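# Test a circuit board, sort it by result, return gripper

## Task

Take the circuit board from the tray and seat it flat in the tester with its components facing up, both tester pins passing through the board's holes, and its white connector aimed at the lone black post. Shut the lid until it latches. Once the signal light shows green or red, open the lid (a hook keeps it shut; push its small black tab down to release it) and place the board entirely within the bin matching that colour. The bins are loose. The board may be released once its centre is lower than that bin's rim, and ending up in the wrong bin means failure. Use either gripper from the tool stand, and afterwards hang every gripper you took in an empty stand slot (skipping this costs points). Finish with nothing held and the arm moved away. A locked-on tool counts as part of the arm.

## Robot and tools

ROBOT. One six-joint arm (UR12e style) ending in a tool changer; it has no fingers of its own. Two grippers, grip50 and grip85, hang in a tool stand; lock one on to grasp things. Cameras: cam_high and cam_low (672x504) and cam_wrist (504x504).

FRAMES. The scene frame has its origin on the table top under the arm base, +z up, and +y to the left when looking along +x. The state line gives end_effector_position (metres) and end_effector_quat_wxyz for the centre of the changer's flat face, plus velocities (m/s, rad/s). The face's own z axis points outward, away from the arm. In face axes (mm): grip50's grip point is (0, -25, 180); grip85's is (0, 0, 173) when closed and 13 mm closer to the face when fully open. Both grippers close along face x.

ROW. Every motion uses one row of 13 numbers, each within [-1, 1]: dx, dy, dz, rx, ry, rz, tool/lock, grip50_position, grip50_force_limit, grip50_speed, grip85_position, grip85_force_limit, grip85_speed. The first six are an offset, not a pose: they shift the face's target from the face pose printed in the latest result that shows it (before any such result in the scene, or for a second or later call in the same reply, from wherever the robot is when the action begins). They are in the face's own axes; 1.0 equals 0.6 m or 180 degrees; rx, ry, rz form one rotation vector. Each row is counted from that same reference, not from the row before, so all zeros drives back to the reference rather than holding still. Lock: positive locks, negative unlocks, 0 keeps the last command; either takes about 1 s. Gripper numbers are absolute settings and act only when tool_id names that gripper and it is ready. grip50_position: +1 open (50 mm), pads meet near -0.65, -1 closes until blocked. grip85_position: +1 open (85 mm), pads meet near -0.8, -1 closes until blocked. force_limit: -1 gives about 20 N, +1 about 185 N (grip50) or 235 N (grip85). speed: -1 about 20 mm/s, +1 about 150 mm/s.

TOOLS.
- execute_actions: actions holds zero or one item. Empty list: look only (with pictures). {"rows": [...], "steps": n}: up to 15 rows, n up to 15 (at least 5), each step 1/30 s, last row repeated. {"steps": n} alone: a wait of up to 300 steps counted from the previous result, reply time included. Optional "pictures": true.
- move: target is one row as above (same offset rule); speed 0.002 to 0.5 m/s (default 0.25; turning capped at twice that in rad/s); path lasts 0.5 to 10 s. Optional stop_force 13 to 80 N ends the path when push against the motion rises that much; then the face backs off two steps and holds. Use it only with very slow, non-turning moves, and omit it when leaving contact. The move: line reports the ending (done, off_target, moving, held, fault, contact) and limits (paced = pose clipped, held = steps blocked), plus distance to target.
- wait: seconds 0 to 10.
- zoom_image: camera plus region [x0, y0, x1, y1] in pixels, at most 504 by 504.
- read_manual: licence texts only.
- finished_scene: pass the current scene number; irreversible.

CONTROL. Each step the commanded pose is clipped to 100 mm and 16 degrees from the measured one, and motion trails commands by about 0.17 s. The last 5 steps of an action run during your next reply, and afterwards the arm only reaches the last clipped pose, so check the result and send the remainder. Hand target shows the current aim; HELD and pose unreachable flag steps the clearance check altered or blocked.

READINGS. Wrist force and torque are in face axes (offset up to about 5.5 N, noise up to 3.4 N, saturation near 100 N; pushing a surface reads as force back into the arm). tool_id is grip50, grip85 or none. object_status: 0 moving, 1 stopped while opening, 2 stopped while closing (a grip), 3 at target or pads met (also possible on thin parts). Changing a position number by 0.01 or more resets status to 0. grip50 opening is about (250 - grip50_position_measured) x 0.202 mm; grip85 counts: 78 about 60 mm, 130 about 40 mm, 180 about 20 mm, 230 pads touching.

TOOL CHANGES. To take a gripper, bring the face flat onto its plate, within about 1 mm sideways and 1 degree, with face -y pointing to the fork's open side. When plate_near is 1, send lock +1 and wait for locked 1. The gripper then boots (readings n/a), closing and reopening by itself, so hold nothing in it. To leave the stand: raise about 20 mm (10 to 30), slide at least 110 mm along face -y, then rise. To return, reverse that path; when in_stand is 1 keep still, send lock -1, and wait for unlocked 1. Away from the stand unlocking is refused (unlock_refused 1). Slots are 180 mm apart; fork arms sit 40 to 70 mm either side along face x, reach 45 mm toward the open side, and their tops lie 18 mm under a hung plate's face; stops are 10 mm tall. The changer face is 63 mm wide; its contact block juts 46 mm on the -y side, the lock motor 58 mm on +y.

AVOID. A joint torque at its load limit (pan and lift 287, elbow 130, wrists 46.9 N m) or 150 N on any part causes a 10 s fault stop. The arm is stiff: never aim past a firm contact except very slowly with stop_force. Motors warn at 70 °C and brake at 85 °C. Do not drop, slam or shove hard, and knock nothing off the table; the bins slide. Loose objects may get brief outside nudges.

Each tool is called after "Emit:" as a command line: name --argument value for each argument, lists and objects as JSON in quotes; but a table of rows of numbers goes row by row, as --pt "numbers of a row", without its own name.

## Session

Emit:
execute_actions --actions '[]'

Scene clock: 0.00 s of 14400.00 s.
end_effector_position=(+0.9871, +0.3069, +0.2338) locked=0 unlocked=1 plate_near=0 in_stand=0 unlock_refused=0 tool_id=none grip50_position_measured=n/a grip50_object_status=n/a grip85_position_measured=n/a grip85_object_status=n/a end_effector_quat_wxyz=(-0.022, +0.678, -0.732, -0.062) end_effector_velocity=(-0.000, -0.000, +0.000) end_effector_angular_velocity=(-0.001, +0.001, -0.001)
Joint positions: [-0.152 -0.955  1.412 -1.73  -0.687  2.884]
Joint velocities: [-0.     0.    -0.     0.001 -0.001  0.001]
Motor temperatures (°C, as the motors report them): [29 28 29 37 33 32]
Wrist force (N, on the end effector, along its own x y z axes, offset not removed): no reading
Wrist torque (N m, same axes, about the end effector's origin, offset not removed): no reading
Hand target: +0.987, +0.307, +0.234; -0.022, +0.678, -0.732, -0.062

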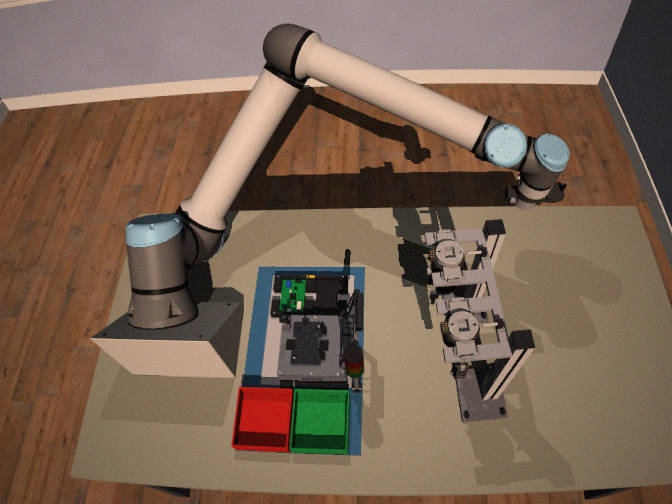

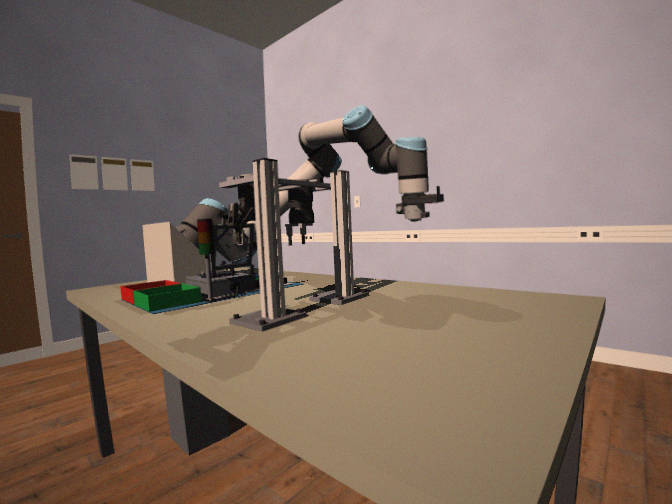

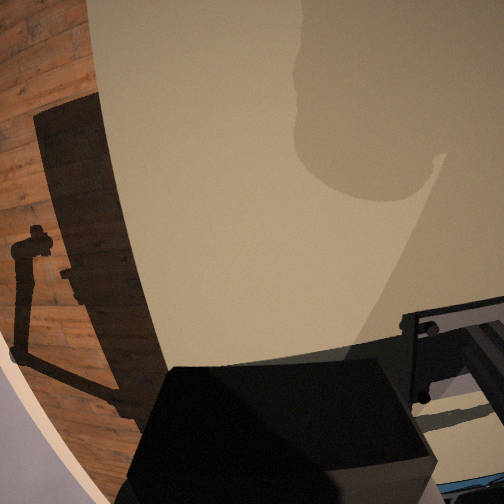

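Emit:
zoom_image --camera "cam_high" --region '[380, 190, 560, 430]'

Emit:
zoom_image --camera "cam_high" --region '[220, 230, 400, 460]'

Emit:
zoom_image --camera "cam_low" --region '[110, 140, 380, 330]'

Region (380, 190, 560, 430) of cam_high's 672x504 image, scaled by 2.100, with more detail than that image has; it fills the left 378 columns of this view, and the rest is white.

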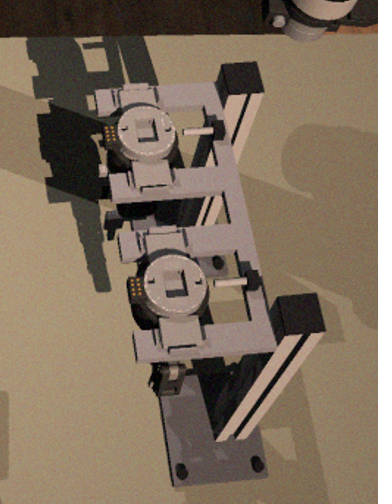

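Region (220, 230, 400, 460) of cam_high's 672x504 image, scaled by 2.191, with more detail than that image has; it fills the left 394 columns of this view, and the rest is white.

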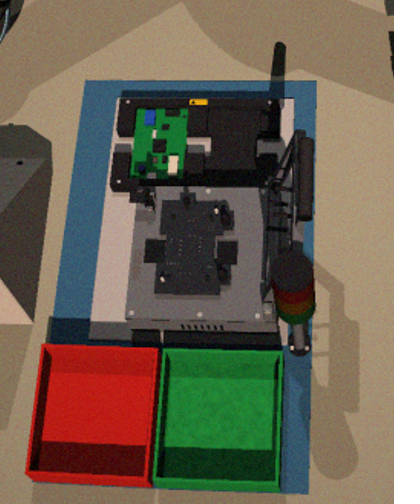

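Region (110, 140, 380, 330) of cam_low's 672x504 image, scaled by 1.867, with more detail than that image has; it fills the top 355 rows of this view, and the rest is white.

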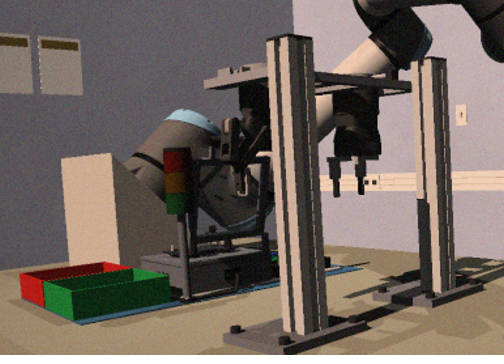

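Emit:
move --target '[0.55, 0.27, -0.33, 0, 0, 0, 0, 0, 0, 0, 0, 0, 0]'

Emit:
move --target '[0, 0, 0, 0, 0, -0.98, 0, 0, 0, 0, 0, 0, 0]' --speed 0.5

Scene clock: 11.60 s of 14400.00 s.
end_effector_position=(+0.9130, +0.1649, +0.3043) locked=0 unlocked=1 plate_near=0 in_stand=0 unlock_refused=0 tool_id=none grip50_position_measured=n/a grip50_object_status=n/a grip85_position_measured=n/a grip85_object_status=n/a end_effector_quat_wxyz=(-0.023, +0.677, -0.733, -0.062) end_effector_velocity=(+0.000, -0.000, +0.000) end_effector_angular_velocity=(-0.001, +0.000, -0.001)
Joint positions: [-0.325 -1.009  1.568 -1.65  -0.751  2.643]
Joint velocities: [ 0.    -0.    -0.    -0.    -0.001  0.001]
Motor temperatures (°C, as the motors report them): [29 28 29 37 33 32]
Wrist force (N, on the end effector, along its own x y z axes, offset not removed): [-42.0 -1.6 -1.2]
Wrist torque (N m, same axes, about the end effector's origin, offset not removed): [-0.19 1.57 2.10]
Hand target: +0.913, +0.165, +0.304; -0.023, +0.677, -0.733, -0.062
Off the commanded pose: 0.243 m, 0 deg.
FORCE FAULT: contact force on the arm reached its limit, and the arm stopped for 10 seconds. The contact can be on any part of the arm, not only on its tool. The arm's remaining commands of this call were not run. The arm holds still and accepts commands again. Move the arm away from the contact; if what it grips holds it there, let go first. Pushing or pulling that hard again can fault the arm again.
Kept back: nothing.
move: fault

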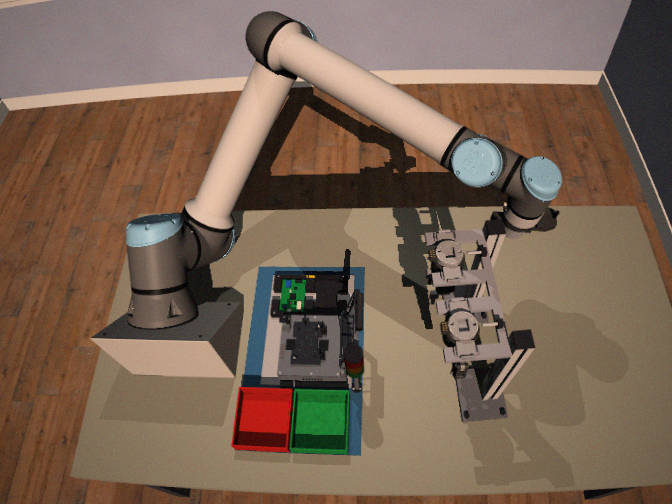

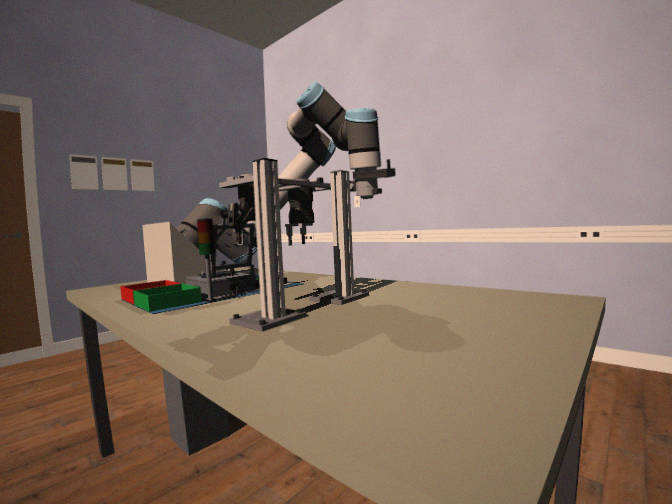

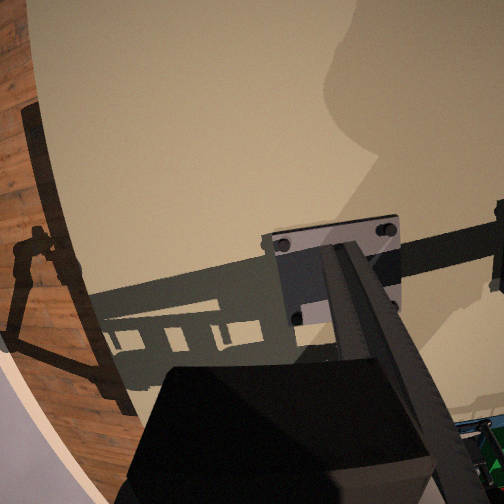

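not run: a fault stop came before this call.

Hit the post. Back off, go up first.

Emit:
move --target '[-0.05, 0, -0.05, 0, 0, 0, 0, 0, 0, 0, 0, 0, 0]' --speed 0.1

Emit:
move --target '[0, 0, -0.3, 0, 0, -0.98, 0, 0, 0, 0, 0, 0, 0]' --speed 0.4

Scene clock: 12.70 s of 14400.00 s.
end_effector_position=(+0.9168, +0.1908, +0.3374) locked=0 unlocked=1 plate_near=0 in_stand=0 unlock_refused=0 tool_id=none grip50_position_measured=n/a grip50_object_status=n/a grip85_position_measured=n/a grip85_object_status=n/a end_effector_quat_wxyz=(-0.023, +0.677, -0.733, -0.062) end_effector_velocity=(+0.000, +0.001, +0.001) end_effector_angular_velocity=(-0.000, +0.001, -0.000)
Joint positions: [-0.329 -1.037  1.528 -1.579 -0.753  2.637]
Joint velocities: [-0.    -0.001 -0.002  0.004 -0.001 -0.   ]
Motor temperatures (°C, as the motors report them): [29 28 29 37 33 32]
Wrist force (N, on the end effector, along its own x y z axes, offset not removed): [-3.8 0.4 -1.6]
Wrist torque (N m, same axes, about the end effector's origin, offset not removed): [-0.05 0.35 0.02]
Hand target: +0.917, +0.191, +0.338; -0.023, +0.677, -0.733, -0.062
Off the commanded pose: 0.000 m, 0 deg.
Kept back: nothing.
move: done

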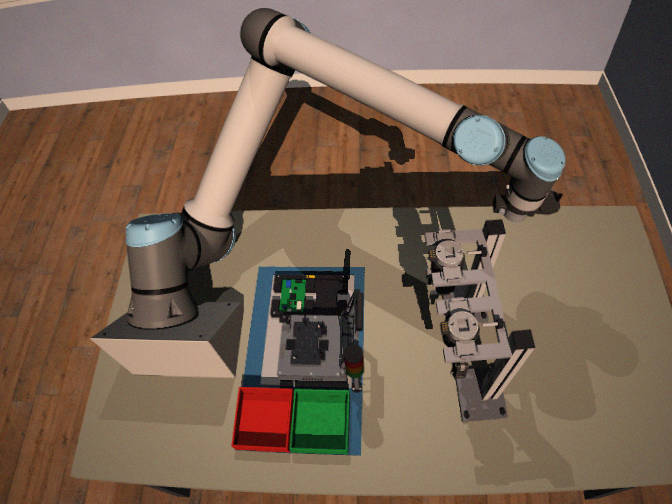

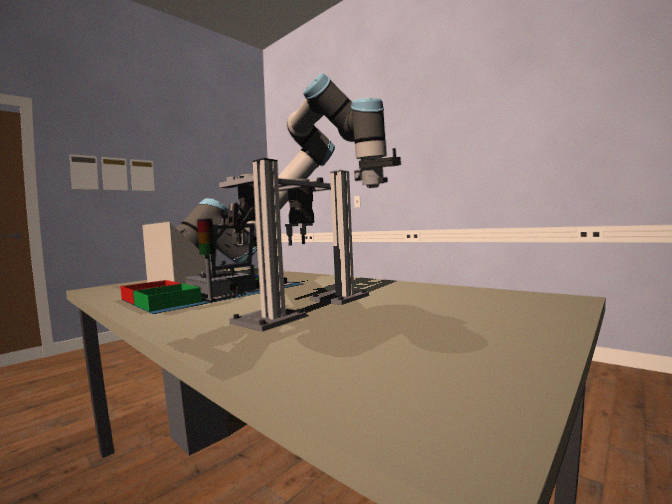

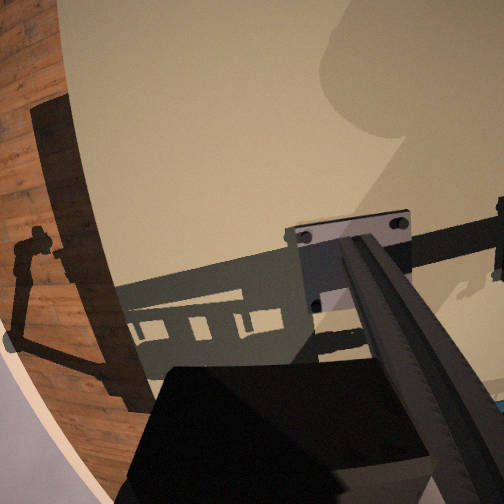

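Scene clock: 17.13 s of 14400.00 s.
end_effector_position=(+0.9257, +0.1687, +0.5159) locked=0 unlocked=1 plate_near=0 in_stand=0 unlock_refused=0 tool_id=none grip50_position_measured=n/a grip50_object_status=n/a grip85_position_measured=n/a grip85_object_status=n/a end_effector_quat_wxyz=(-0.062, +0.754, +0.654, +0.021) end_effector_velocity=(+0.000, -0.000, +0.001) end_effector_angular_velocity=(+0.002, +0.000, +0.009)
Joint positions: [-0.464 -1.033  1.295 -1.234 -0.823 -0.604]
Joint velocities: [-0.     0.001 -0.002  0.004 -0.    -0.011]
Motor temperatures (°C, as the motors report them): [29 28 29 37 33 32]
Wrist force (N, on the end effector, along its own x y z axes, offset not removed): [0.9 -0.9 -1.1]
Wrist torque (N m, same axes, about the end effector's origin, offset not removed): [-0.08 -0.11 0.14]
Hand target: +0.926, +0.169, +0.516; -0.062, +0.754, +0.654, +0.021
Off the commanded pose: 0.000 m, 0 deg.
Kept back: nothing.
move: done

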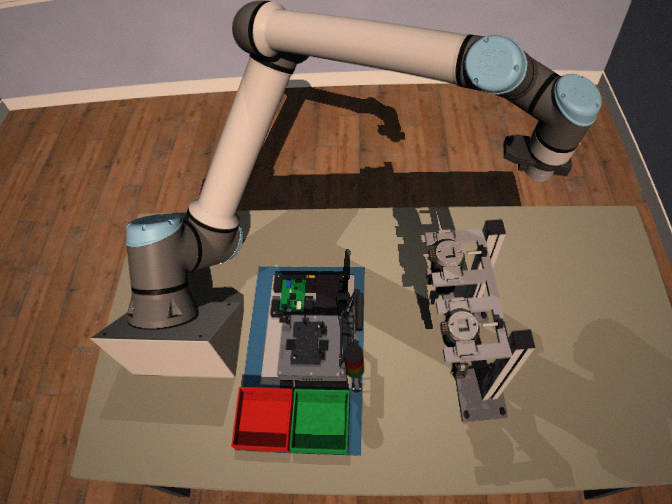

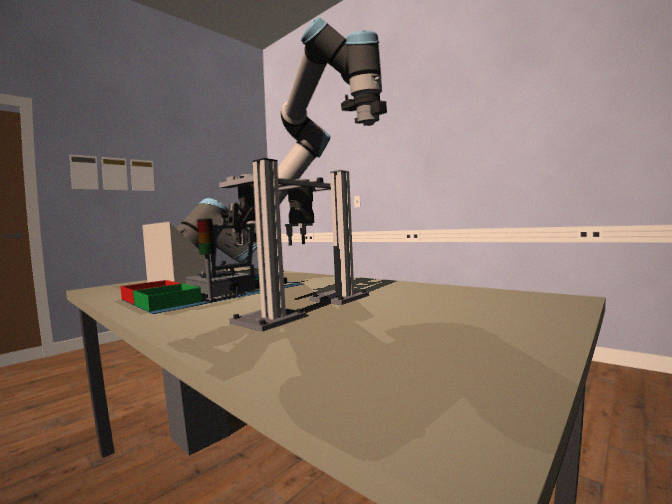

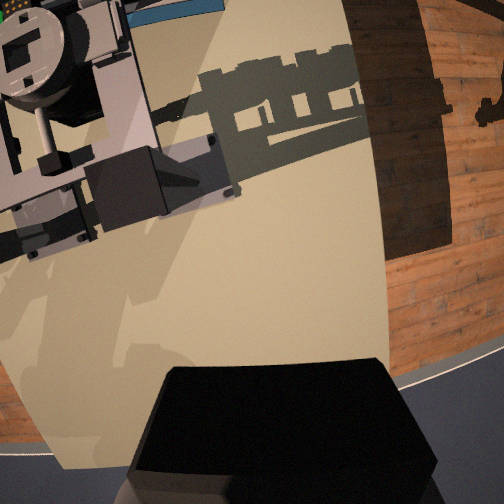

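Emit:
move --target '[-0.53, -0.0, 0.1, -0.021, -0.0359, -0.083, 0, 0, 0, 0, 0, 0, 0]' --speed 0.3

Scene clock: 19.27 s of 14400.00 s.
end_effector_position=(+0.8770, -0.1362, +0.4200) locked=0 unlocked=1 plate_near=0 in_stand=0 unlock_refused=0 tool_id=none grip50_position_measured=n/a grip50_object_status=n/a grip85_position_measured=n/a grip85_object_status=n/a end_effector_quat_wxyz=(+0.003, +0.664, +0.747, +0.009) end_effector_velocity=(-0.000, -0.002, -0.000) end_effector_angular_velocity=(-0.001, -0.001, +0.001)
Joint positions: [-0.614 -0.846  1.517 -1.702 -0.939 -0.925]
Joint velocities: [-0.001  0.002  0.    -0.003 -0.001 -0.001]
Motor temperatures (°C, as the motors report them): [29 28 29 37 33 32]
Wrist force (N, on the end effector, along its own x y z axes, offset not removed): [-5.0 -3.7 0.7]
Wrist torque (N m, same axes, about the end effector's origin, offset not removed): [-0.49 0.35 0.12]
Hand target: +0.877, -0.136, +0.420; +0.003, +0.664, +0.747, +0.009
Off the commanded pose: 0.000 m, 0 deg.
Kept back: nothing.
move: done

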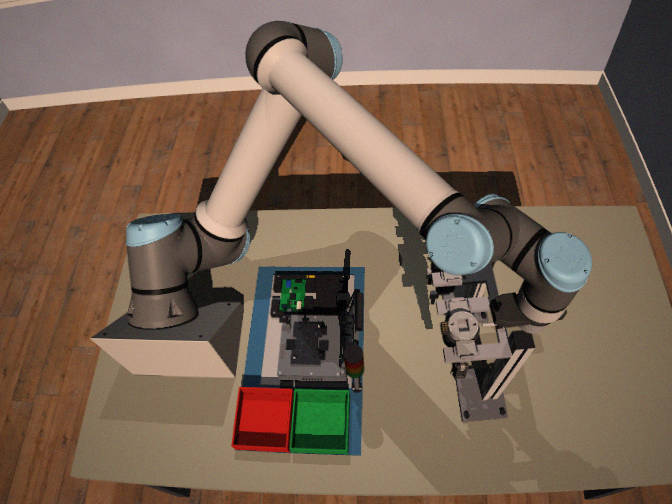

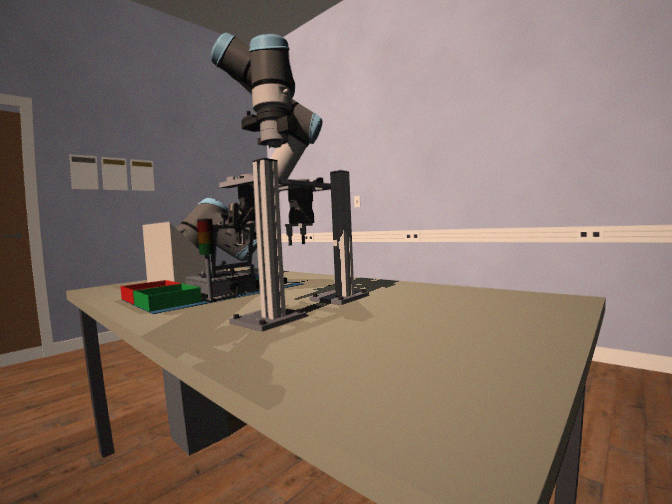

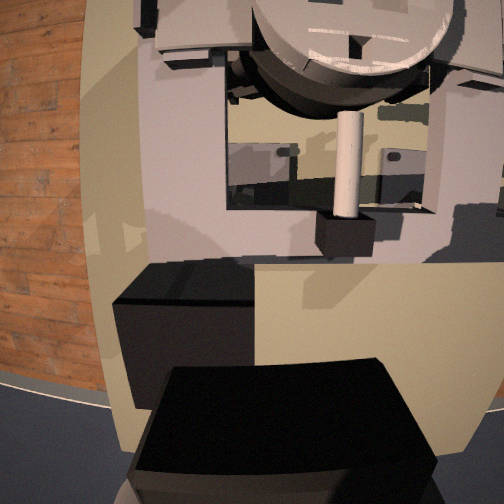

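Emit:
move --target '[0.045, -0.14, 0.03, 0, 0, 0, 0, 0, 0, 0, 0, 0, 0]' --speed 0.1

Scene clock: 21.00 s of 14400.00 s.
end_effector_position=(+0.7909, -0.1191, +0.4009) locked=0 unlocked=1 plate_near=0 in_stand=0 unlock_refused=0 tool_id=none grip50_position_measured=n/a grip50_object_status=n/a grip85_position_measured=n/a grip85_object_status=n/a end_effector_quat_wxyz=(+0.003, +0.664, +0.747, +0.009) end_effector_velocity=(-0.002, +0.000, -0.000) end_effector_angular_velocity=(+0.000, +0.000, +0.001)
Joint positions: [-0.648 -0.957  1.723 -1.775 -0.957 -0.961]
Joint velocities: [-0.001 -0.002  0.004 -0.001 -0.001 -0.001]
Motor temperatures (°C, as the motors report them): [29 28 29 37 33 32]
Wrist force (N, on the end effector, along its own x y z axes, offset not removed): [-7.0 -0.3 4.2]
Wrist torque (N m, same axes, about the end effector's origin, offset not removed): [-0.13 0.52 0.17]
Hand target: +0.791, -0.119, +0.401; +0.003, +0.664, +0.747, +0.009
Off the commanded pose: 0.000 m, 0 deg.
Kept back: nothing.
move: done

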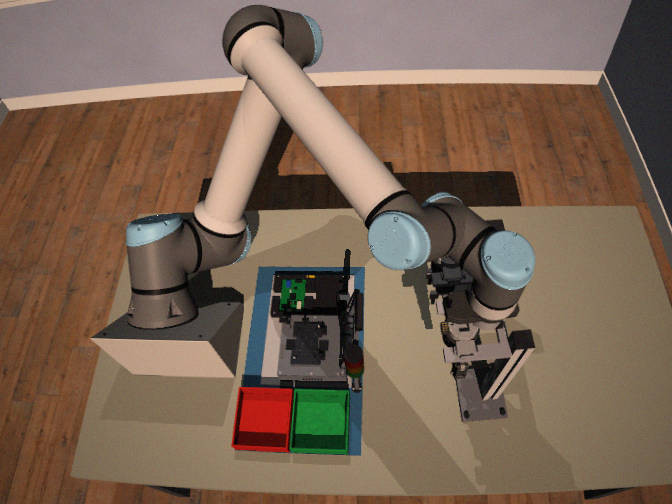

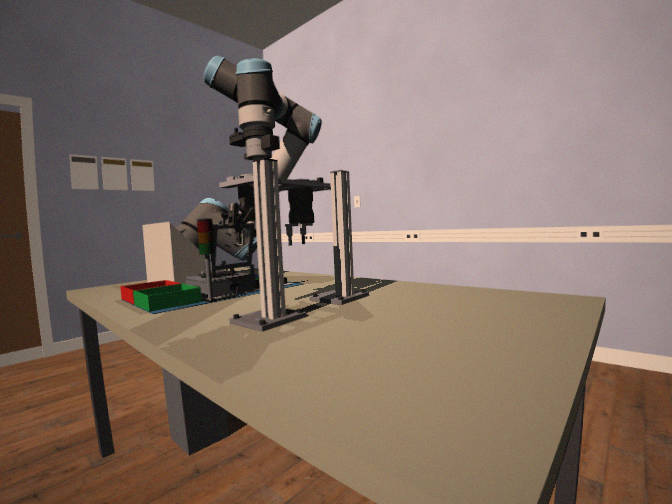

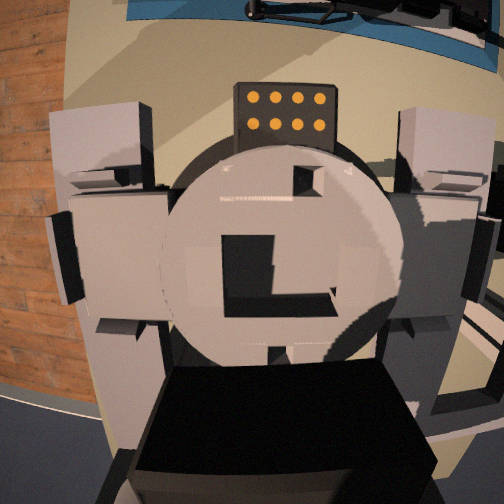

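Emit:
move --target '[0.003, -0.08, 0.04, 0, 0, 0, 0, 0, 0, 0, 0, 0, 0]' --speed 0.05

Scene clock: 22.73 s of 14400.00 s.
end_effector_position=(+0.7435, -0.1227, +0.3762) locked=0 unlocked=1 plate_near=0 in_stand=0 unlock_refused=0 tool_id=none grip50_position_measured=n/a grip50_object_status=n/a grip85_position_measured=n/a grip85_object_status=n/a end_effector_quat_wxyz=(+0.003, +0.664, +0.747, +0.009) end_effector_velocity=(-0.002, -0.000, -0.001) end_effector_angular_velocity=(-0.001, +0.001, +0.001)
Joint positions: [-0.67  -0.992  1.835 -1.84  -0.968 -0.983]
Joint velocities: [-0.001 -0.001  0.003 -0.002 -0.001 -0.001]
Motor temperatures (°C, as the motors report them): [29 28 29 37 33 32]
Wrist force (N, on the end effector, along its own x y z axes, offset not removed): [-3.0 -3.1 2.9]
Wrist torque (N m, same axes, about the end effector's origin, offset not removed): [-0.21 0.26 0.08]
Hand target: +0.743, -0.123, +0.376; +0.003, +0.664, +0.747, +0.009
Off the commanded pose: 0.000 m, 0 deg.
Kept back: nothing.
move: done

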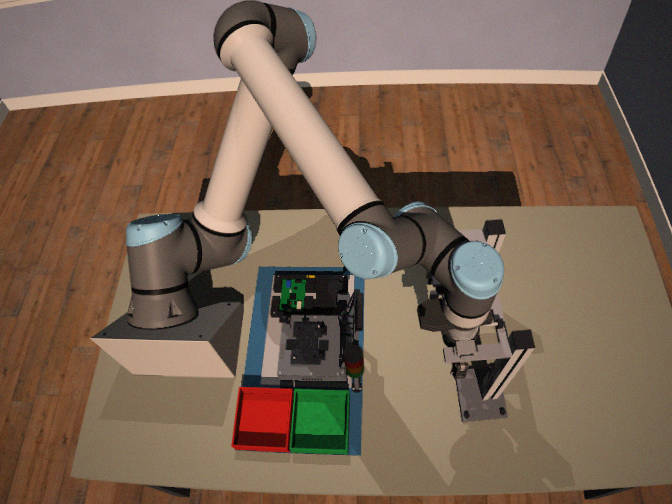

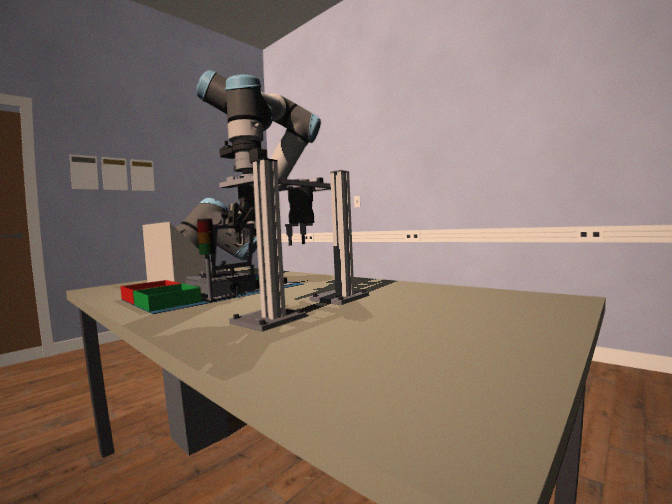

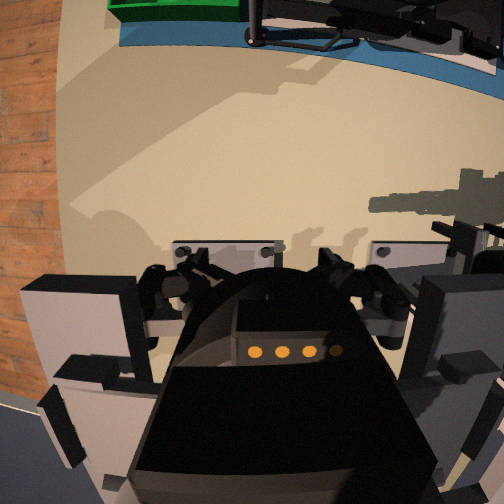

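Emit:
move --target '[0.004, -0.006, 0.015, 0, 0, 0.012, 0, 0, 0, 0, 0, 0, 0]' --speed 0.02 --stop_force 15

Scene clock: 23.90 s of 14400.00 s.
end_effector_position=(+0.7414, -0.1214, +0.3712) locked=0 unlocked=1 plate_near=0 in_stand=0 unlock_refused=0 tool_id=none grip50_position_measured=n/a grip50_object_status=n/a grip85_position_measured=n/a grip85_object_status=n/a end_effector_quat_wxyz=(+0.003, +0.672, +0.741, +0.009) end_effector_velocity=(+0.000, +0.000, +0.001) end_effector_angular_velocity=(+0.002, +0.003, +0.010)
Joint positions: [-0.667 -0.993  1.844 -1.85  -0.967 -0.96 ]
Joint velocities: [-0.001  0.    -0.003  0.008 -0.001 -0.013]
Motor temperatures (°C, as the motors report them): [29 28 29 37 33 32]
Wrist force (N, on the end effector, along its own x y z axes, offset not removed): [-7.4 1.9 -33.1]
Wrist torque (N m, same axes, about the end effector's origin, offset not removed): [0.20 -0.36 -0.03]
Hand target: +0.742, -0.122, +0.371; +0.003, +0.672, +0.741, +0.009
Off the commanded pose: 0.004 m, 1 deg.
Kept back: nothing.
move: contact

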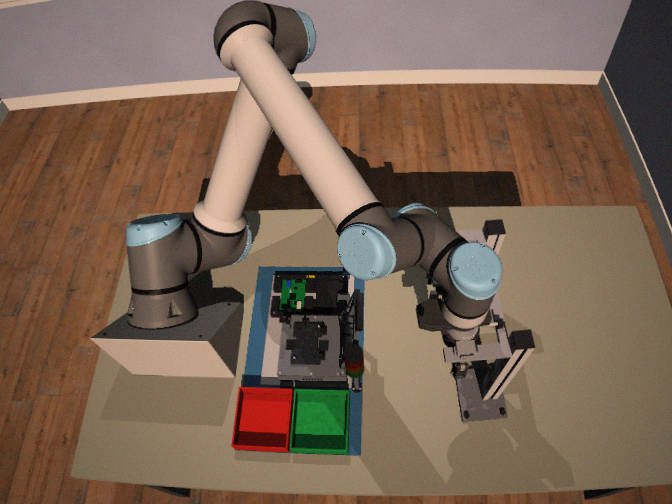

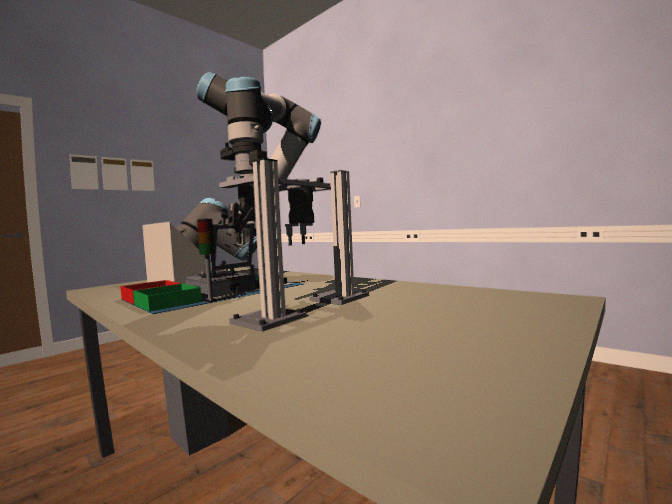

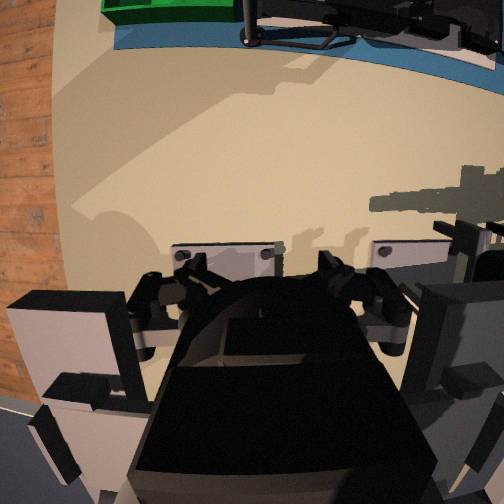

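Emit:
move --target '[0.0035, 0.0015, -0.003, 0, 0, 0.004, 0, 0, 0, 0, 0, 0, 0]' --speed 0.02

Emit:
move --target '[0, 0, 0.025, 0, 0, 0, 0, 0, 0, 0, 0, 0, 0]' --speed 0.005 --stop_force 15

Scene clock: 24.83 s of 14400.00 s.
end_effector_position=(+0.7421, -0.1194, +0.3730) locked=0 unlocked=1 plate_near=0 in_stand=0 unlock_refused=0 tool_id=none grip50_position_measured=n/a grip50_object_status=n/a grip85_position_measured=n/a grip85_object_status=n/a end_effector_quat_wxyz=(+0.003, +0.676, +0.736, +0.009) end_effector_velocity=(+0.000, +0.001, +0.001) end_effector_angular_velocity=(+0.000, -0.001, -0.005)
Joint positions: [-0.667 -0.996  1.842 -1.846 -0.966 -0.947]
Joint velocities: [ 0.    -0.001 -0.001  0.001  0.001  0.005]
Motor temperatures (°C, as the motors report them): [29 28 29 37 33 32]
Wrist force (N, on the end effector, along its own x y z axes, offset not removed): [1.3 -1.7 1.0]
Wrist torque (N m, same axes, about the end effector's origin, offset not removed): [-0.26 -0.03 0.05]
Hand target: +0.742, -0.119, +0.373; +0.003, +0.677, +0.736, +0.009
Off the commanded pose: 0.000 m, 0 deg.
Kept back: nothing.
move: done

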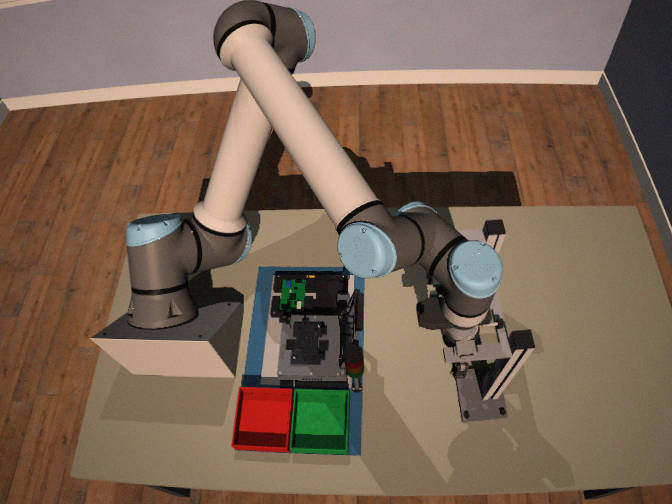

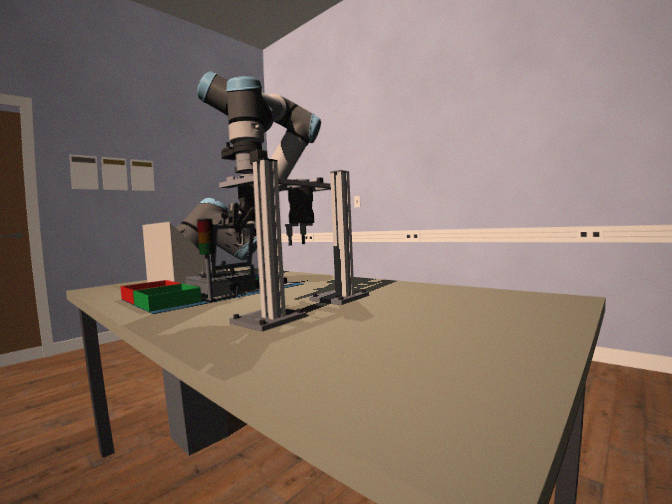

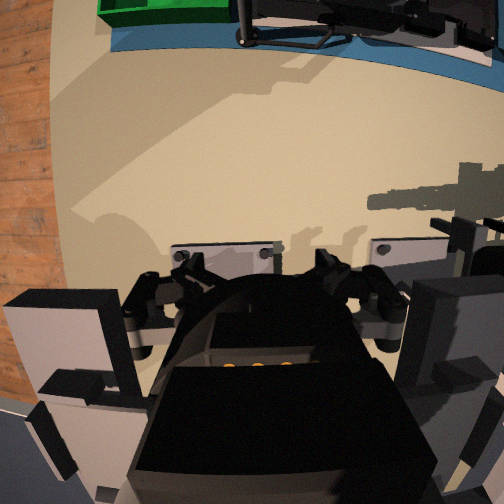

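Scene clock: 25.57 s of 14400.00 s.
end_effector_position=(+0.7422, -0.1194, +0.3712) locked=0 unlocked=1 plate_near=0 in_stand=0 unlock_refused=0 tool_id=none grip50_position_measured=n/a grip50_object_status=n/a grip85_position_measured=n/a grip85_object_status=n/a end_effector_quat_wxyz=(+0.003, +0.676, +0.736, +0.009) end_effector_velocity=(-0.000, -0.000, +0.001) end_effector_angular_velocity=(+0.002, -0.000, -0.001)
Joint positions: [-0.665 -0.995  1.844 -1.85  -0.966 -0.946]
Joint velocities: [-0.001  0.    -0.001  0.003  0.001 -0.001]
Motor temperatures (°C, as the motors report them): [29 28 29 37 33 32]
Wrist force (N, on the end effector, along its own x y z axes, offset not removed): [1.4 3.1 -34.7]
Wrist torque (N m, same axes, about the end effector's origin, offset not removed): [-0.08 -0.32 0.02]
Hand target: +0.742, -0.119, +0.371; +0.003, +0.676, +0.736, +0.009
Off the commanded pose: 0.013 m, 0 deg.
Kept back: nothing.
move: contact

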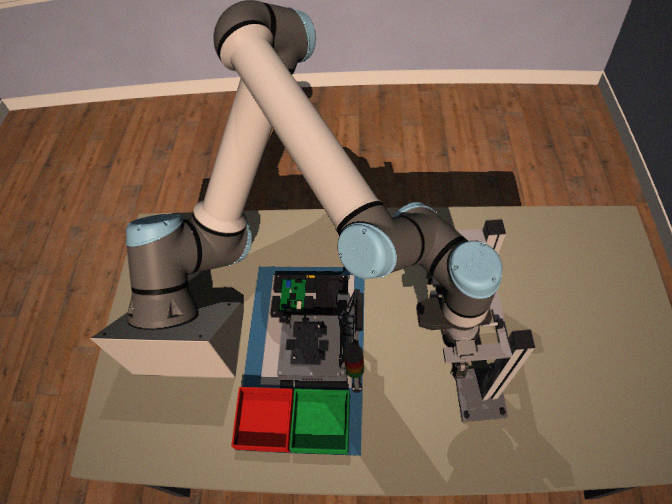

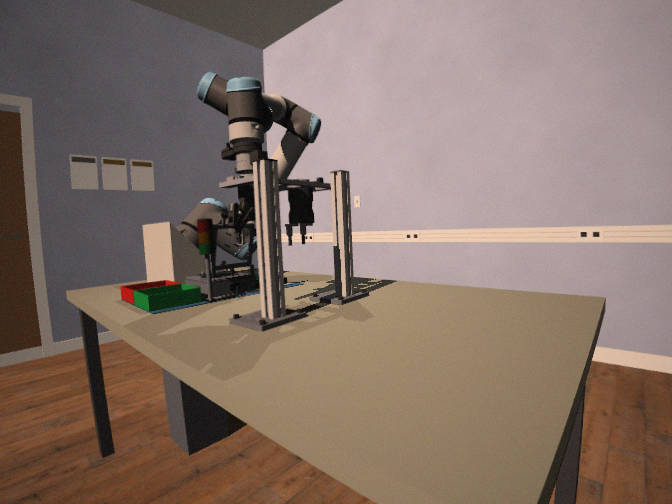

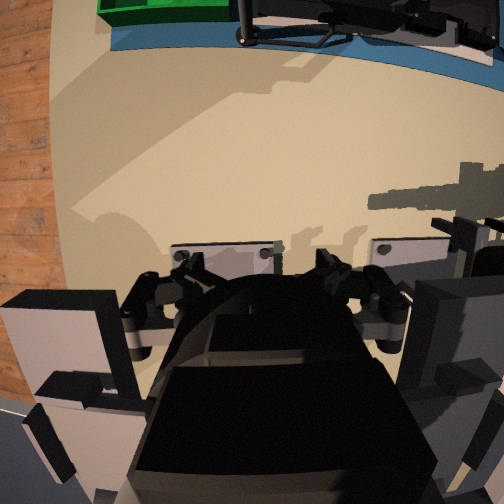

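Emit:
move --target '[-0.0917, -0.16, -0.01, 0, 0, 0, 0, 0, 0, 0, 0, 0, 0]' --speed 0.08

Emit:
move --target '[0, 0, 0.072, 0, 0, 0, 0, 0, 0, 0, 0, 0, 0]' --speed 0.05 --stop_force 15

Emit:
move --target '[0, 0.06, 0, 0, 0, 0, 0, 0, 0, 0, 0, 0, 0]' --speed 0.005 --stop_force 14

Scene clock: 27.83 s of 14400.00 s.
end_effector_position=(+0.6513, -0.1823, +0.3751) locked=0 unlocked=1 plate_near=0 in_stand=0 unlock_refused=0 tool_id=none grip50_position_measured=n/a grip50_object_status=n/a grip85_position_measured=n/a grip85_object_status=n/a end_effector_quat_wxyz=(+0.003, +0.676, +0.737, +0.009) end_effector_velocity=(-0.002, -0.001, -0.000) end_effector_angular_velocity=(-0.001, +0.002, +0.000)
Joint positions: [-0.788 -1.002  1.959 -1.892 -1.035 -1.066]
Joint velocities: [-0.002  0.     0.002 -0.001 -0.003 -0.002]
Motor temperatures (°C, as the motors report them): [29 28 29 37 33 32]
Wrist force (N, on the end effector, along its own x y z axes, offset not removed): [0.4 -1.8 -2.3]
Wrist torque (N m, same axes, about the end effector's origin, offset not removed): [-0.25 0.02 -0.09]
Hand target: +0.651, -0.182, +0.375; +0.003, +0.676, +0.736, +0.009
Off the commanded pose: 0.000 m, 0 deg.
Kept back: nothing.
move: done

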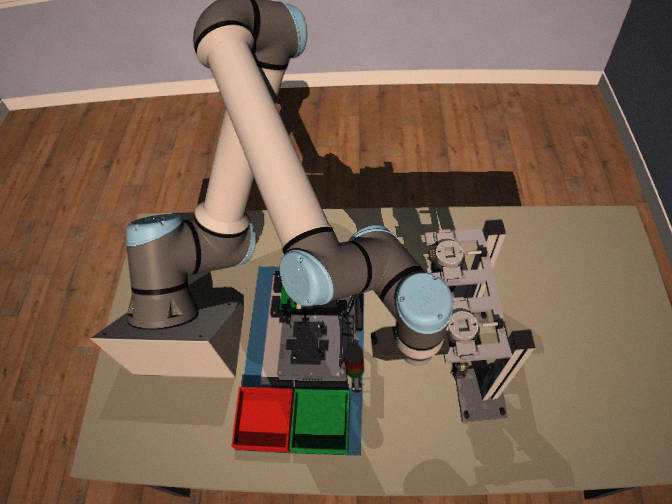

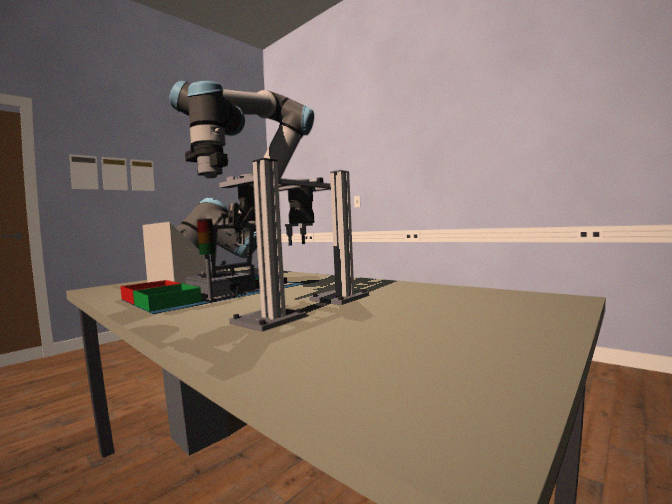

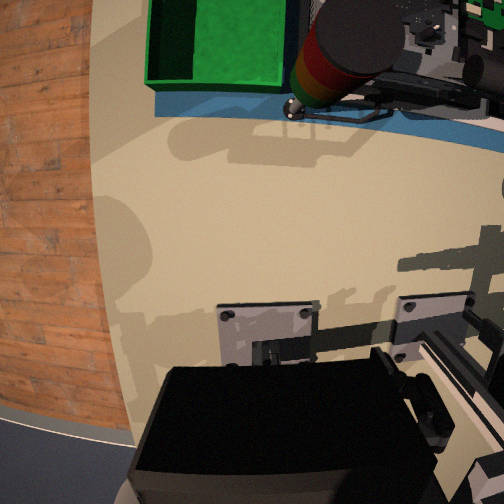

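Scene clock: 29.07 s of 14400.00 s.
end_effector_position=(+0.6520, -0.1818, +0.3321) locked=0 unlocked=1 plate_near=0 in_stand=0 unlock_refused=0 tool_id=none grip50_position_measured=n/a grip50_object_status=n/a grip85_position_measured=n/a grip85_object_status=n/a end_effector_quat_wxyz=(+0.003, +0.676, +0.737, +0.009) end_effector_velocity=(-0.000, -0.000, -0.002) end_effector_angular_velocity=(-0.001, +0.000, +0.000)
Joint positions: [-0.758 -0.972  1.997 -1.975 -1.018 -1.037]
Joint velocities: [ 0.001  0.001  0.002 -0.004  0.     0.001]
Motor temperatures (°C, as the motors report them): [29 28 29 37 33 32]
Wrist force (N, on the end effector, along its own x y z axes, offset not removed): [0.0 -0.2 1.4]
Wrist torque (N m, same axes, about the end effector's origin, offset not removed): [-0.08 -0.05 0.28]
Hand target: +0.652, -0.182, +0.332; +0.003, +0.676, +0.737, +0.009
Off the commanded pose: 0.000 m, 0 deg.
Kept back: nothing.
move: done

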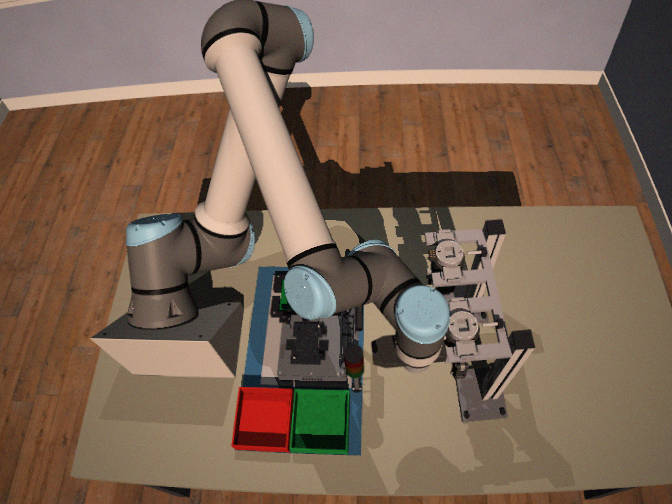

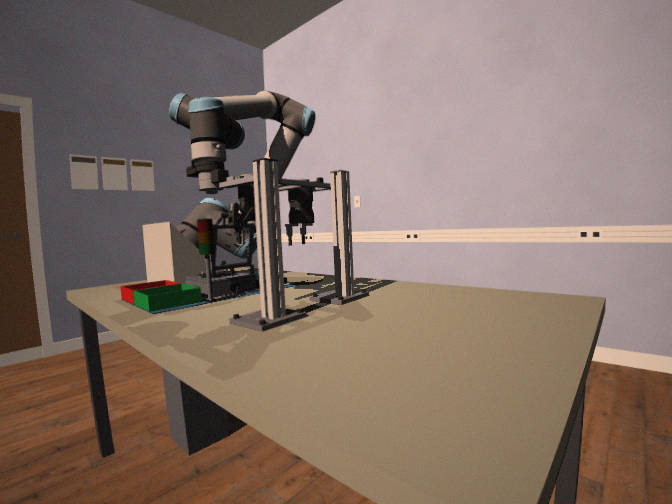

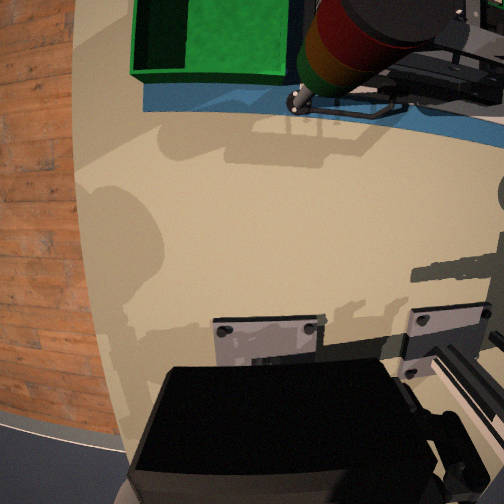

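Scene clock: 33.50 s of 14400.00 s.
end_effector_position=(+0.6721, -0.1801, +0.3323) locked=0 unlocked=1 plate_near=0 in_stand=0 unlock_refused=0 tool_id=none grip50_position_measured=n/a grip50_object_status=n/a grip85_position_measured=n/a grip85_object_status=n/a end_effector_quat_wxyz=(+0.002, +0.677, +0.736, +0.009) end_effector_velocity=(-0.000, +0.000, +0.000) end_effector_angular_velocity=(+0.000, -0.003, +0.002)
Joint positions: [-0.738 -0.957  1.964 -1.966 -1.006 -1.018]
Joint velocities: [-0.001 -0.001  0.002 -0.003  0.002 -0.002]
Motor temperatures (°C, as the motors report them): [29 28 29 37 33 32]
Wrist force (N, on the end effector, along its own x y z axes, offset not removed): [-0.9 -26.6 -0.2]
Wrist torque (N m, same axes, about the end effector's origin, offset not removed): [-0.04 0.22 0.08]
Hand target: +0.672, -0.180, +0.332; +0.003, +0.676, +0.736, +0.009
Off the commanded pose: 0.016 m, 0 deg.
Kept back: nothing.
move: contact

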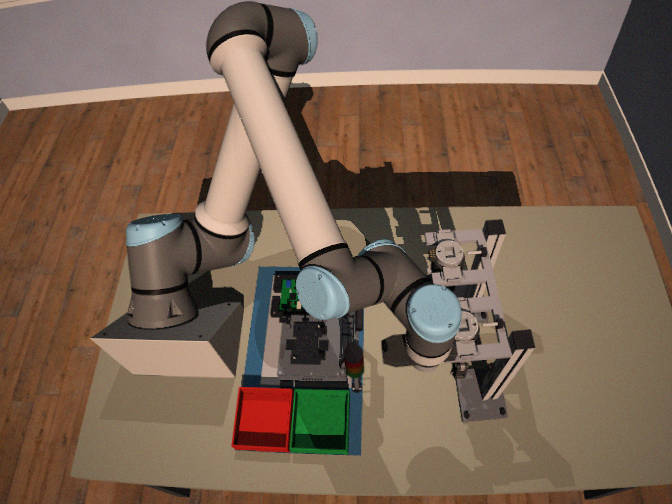

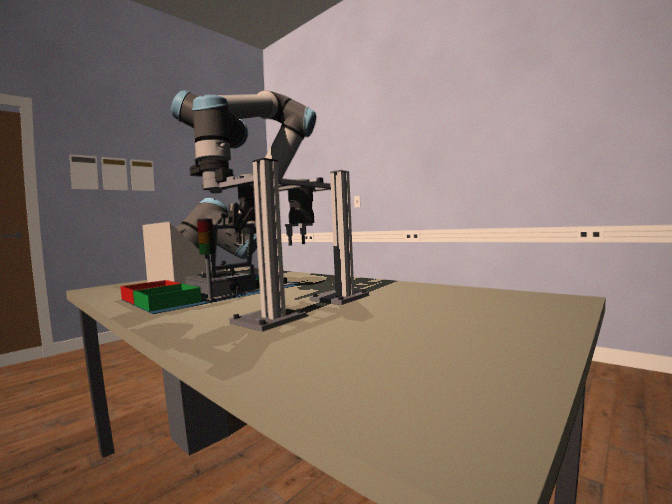

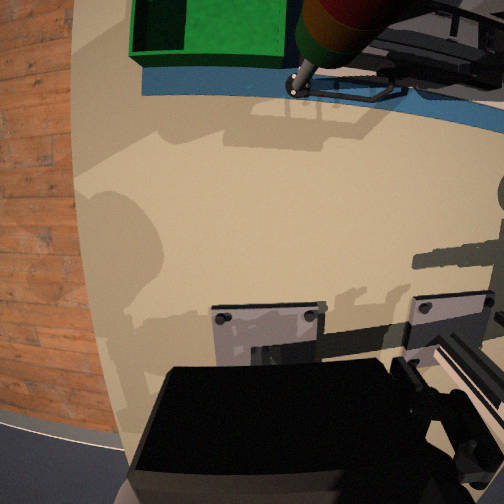

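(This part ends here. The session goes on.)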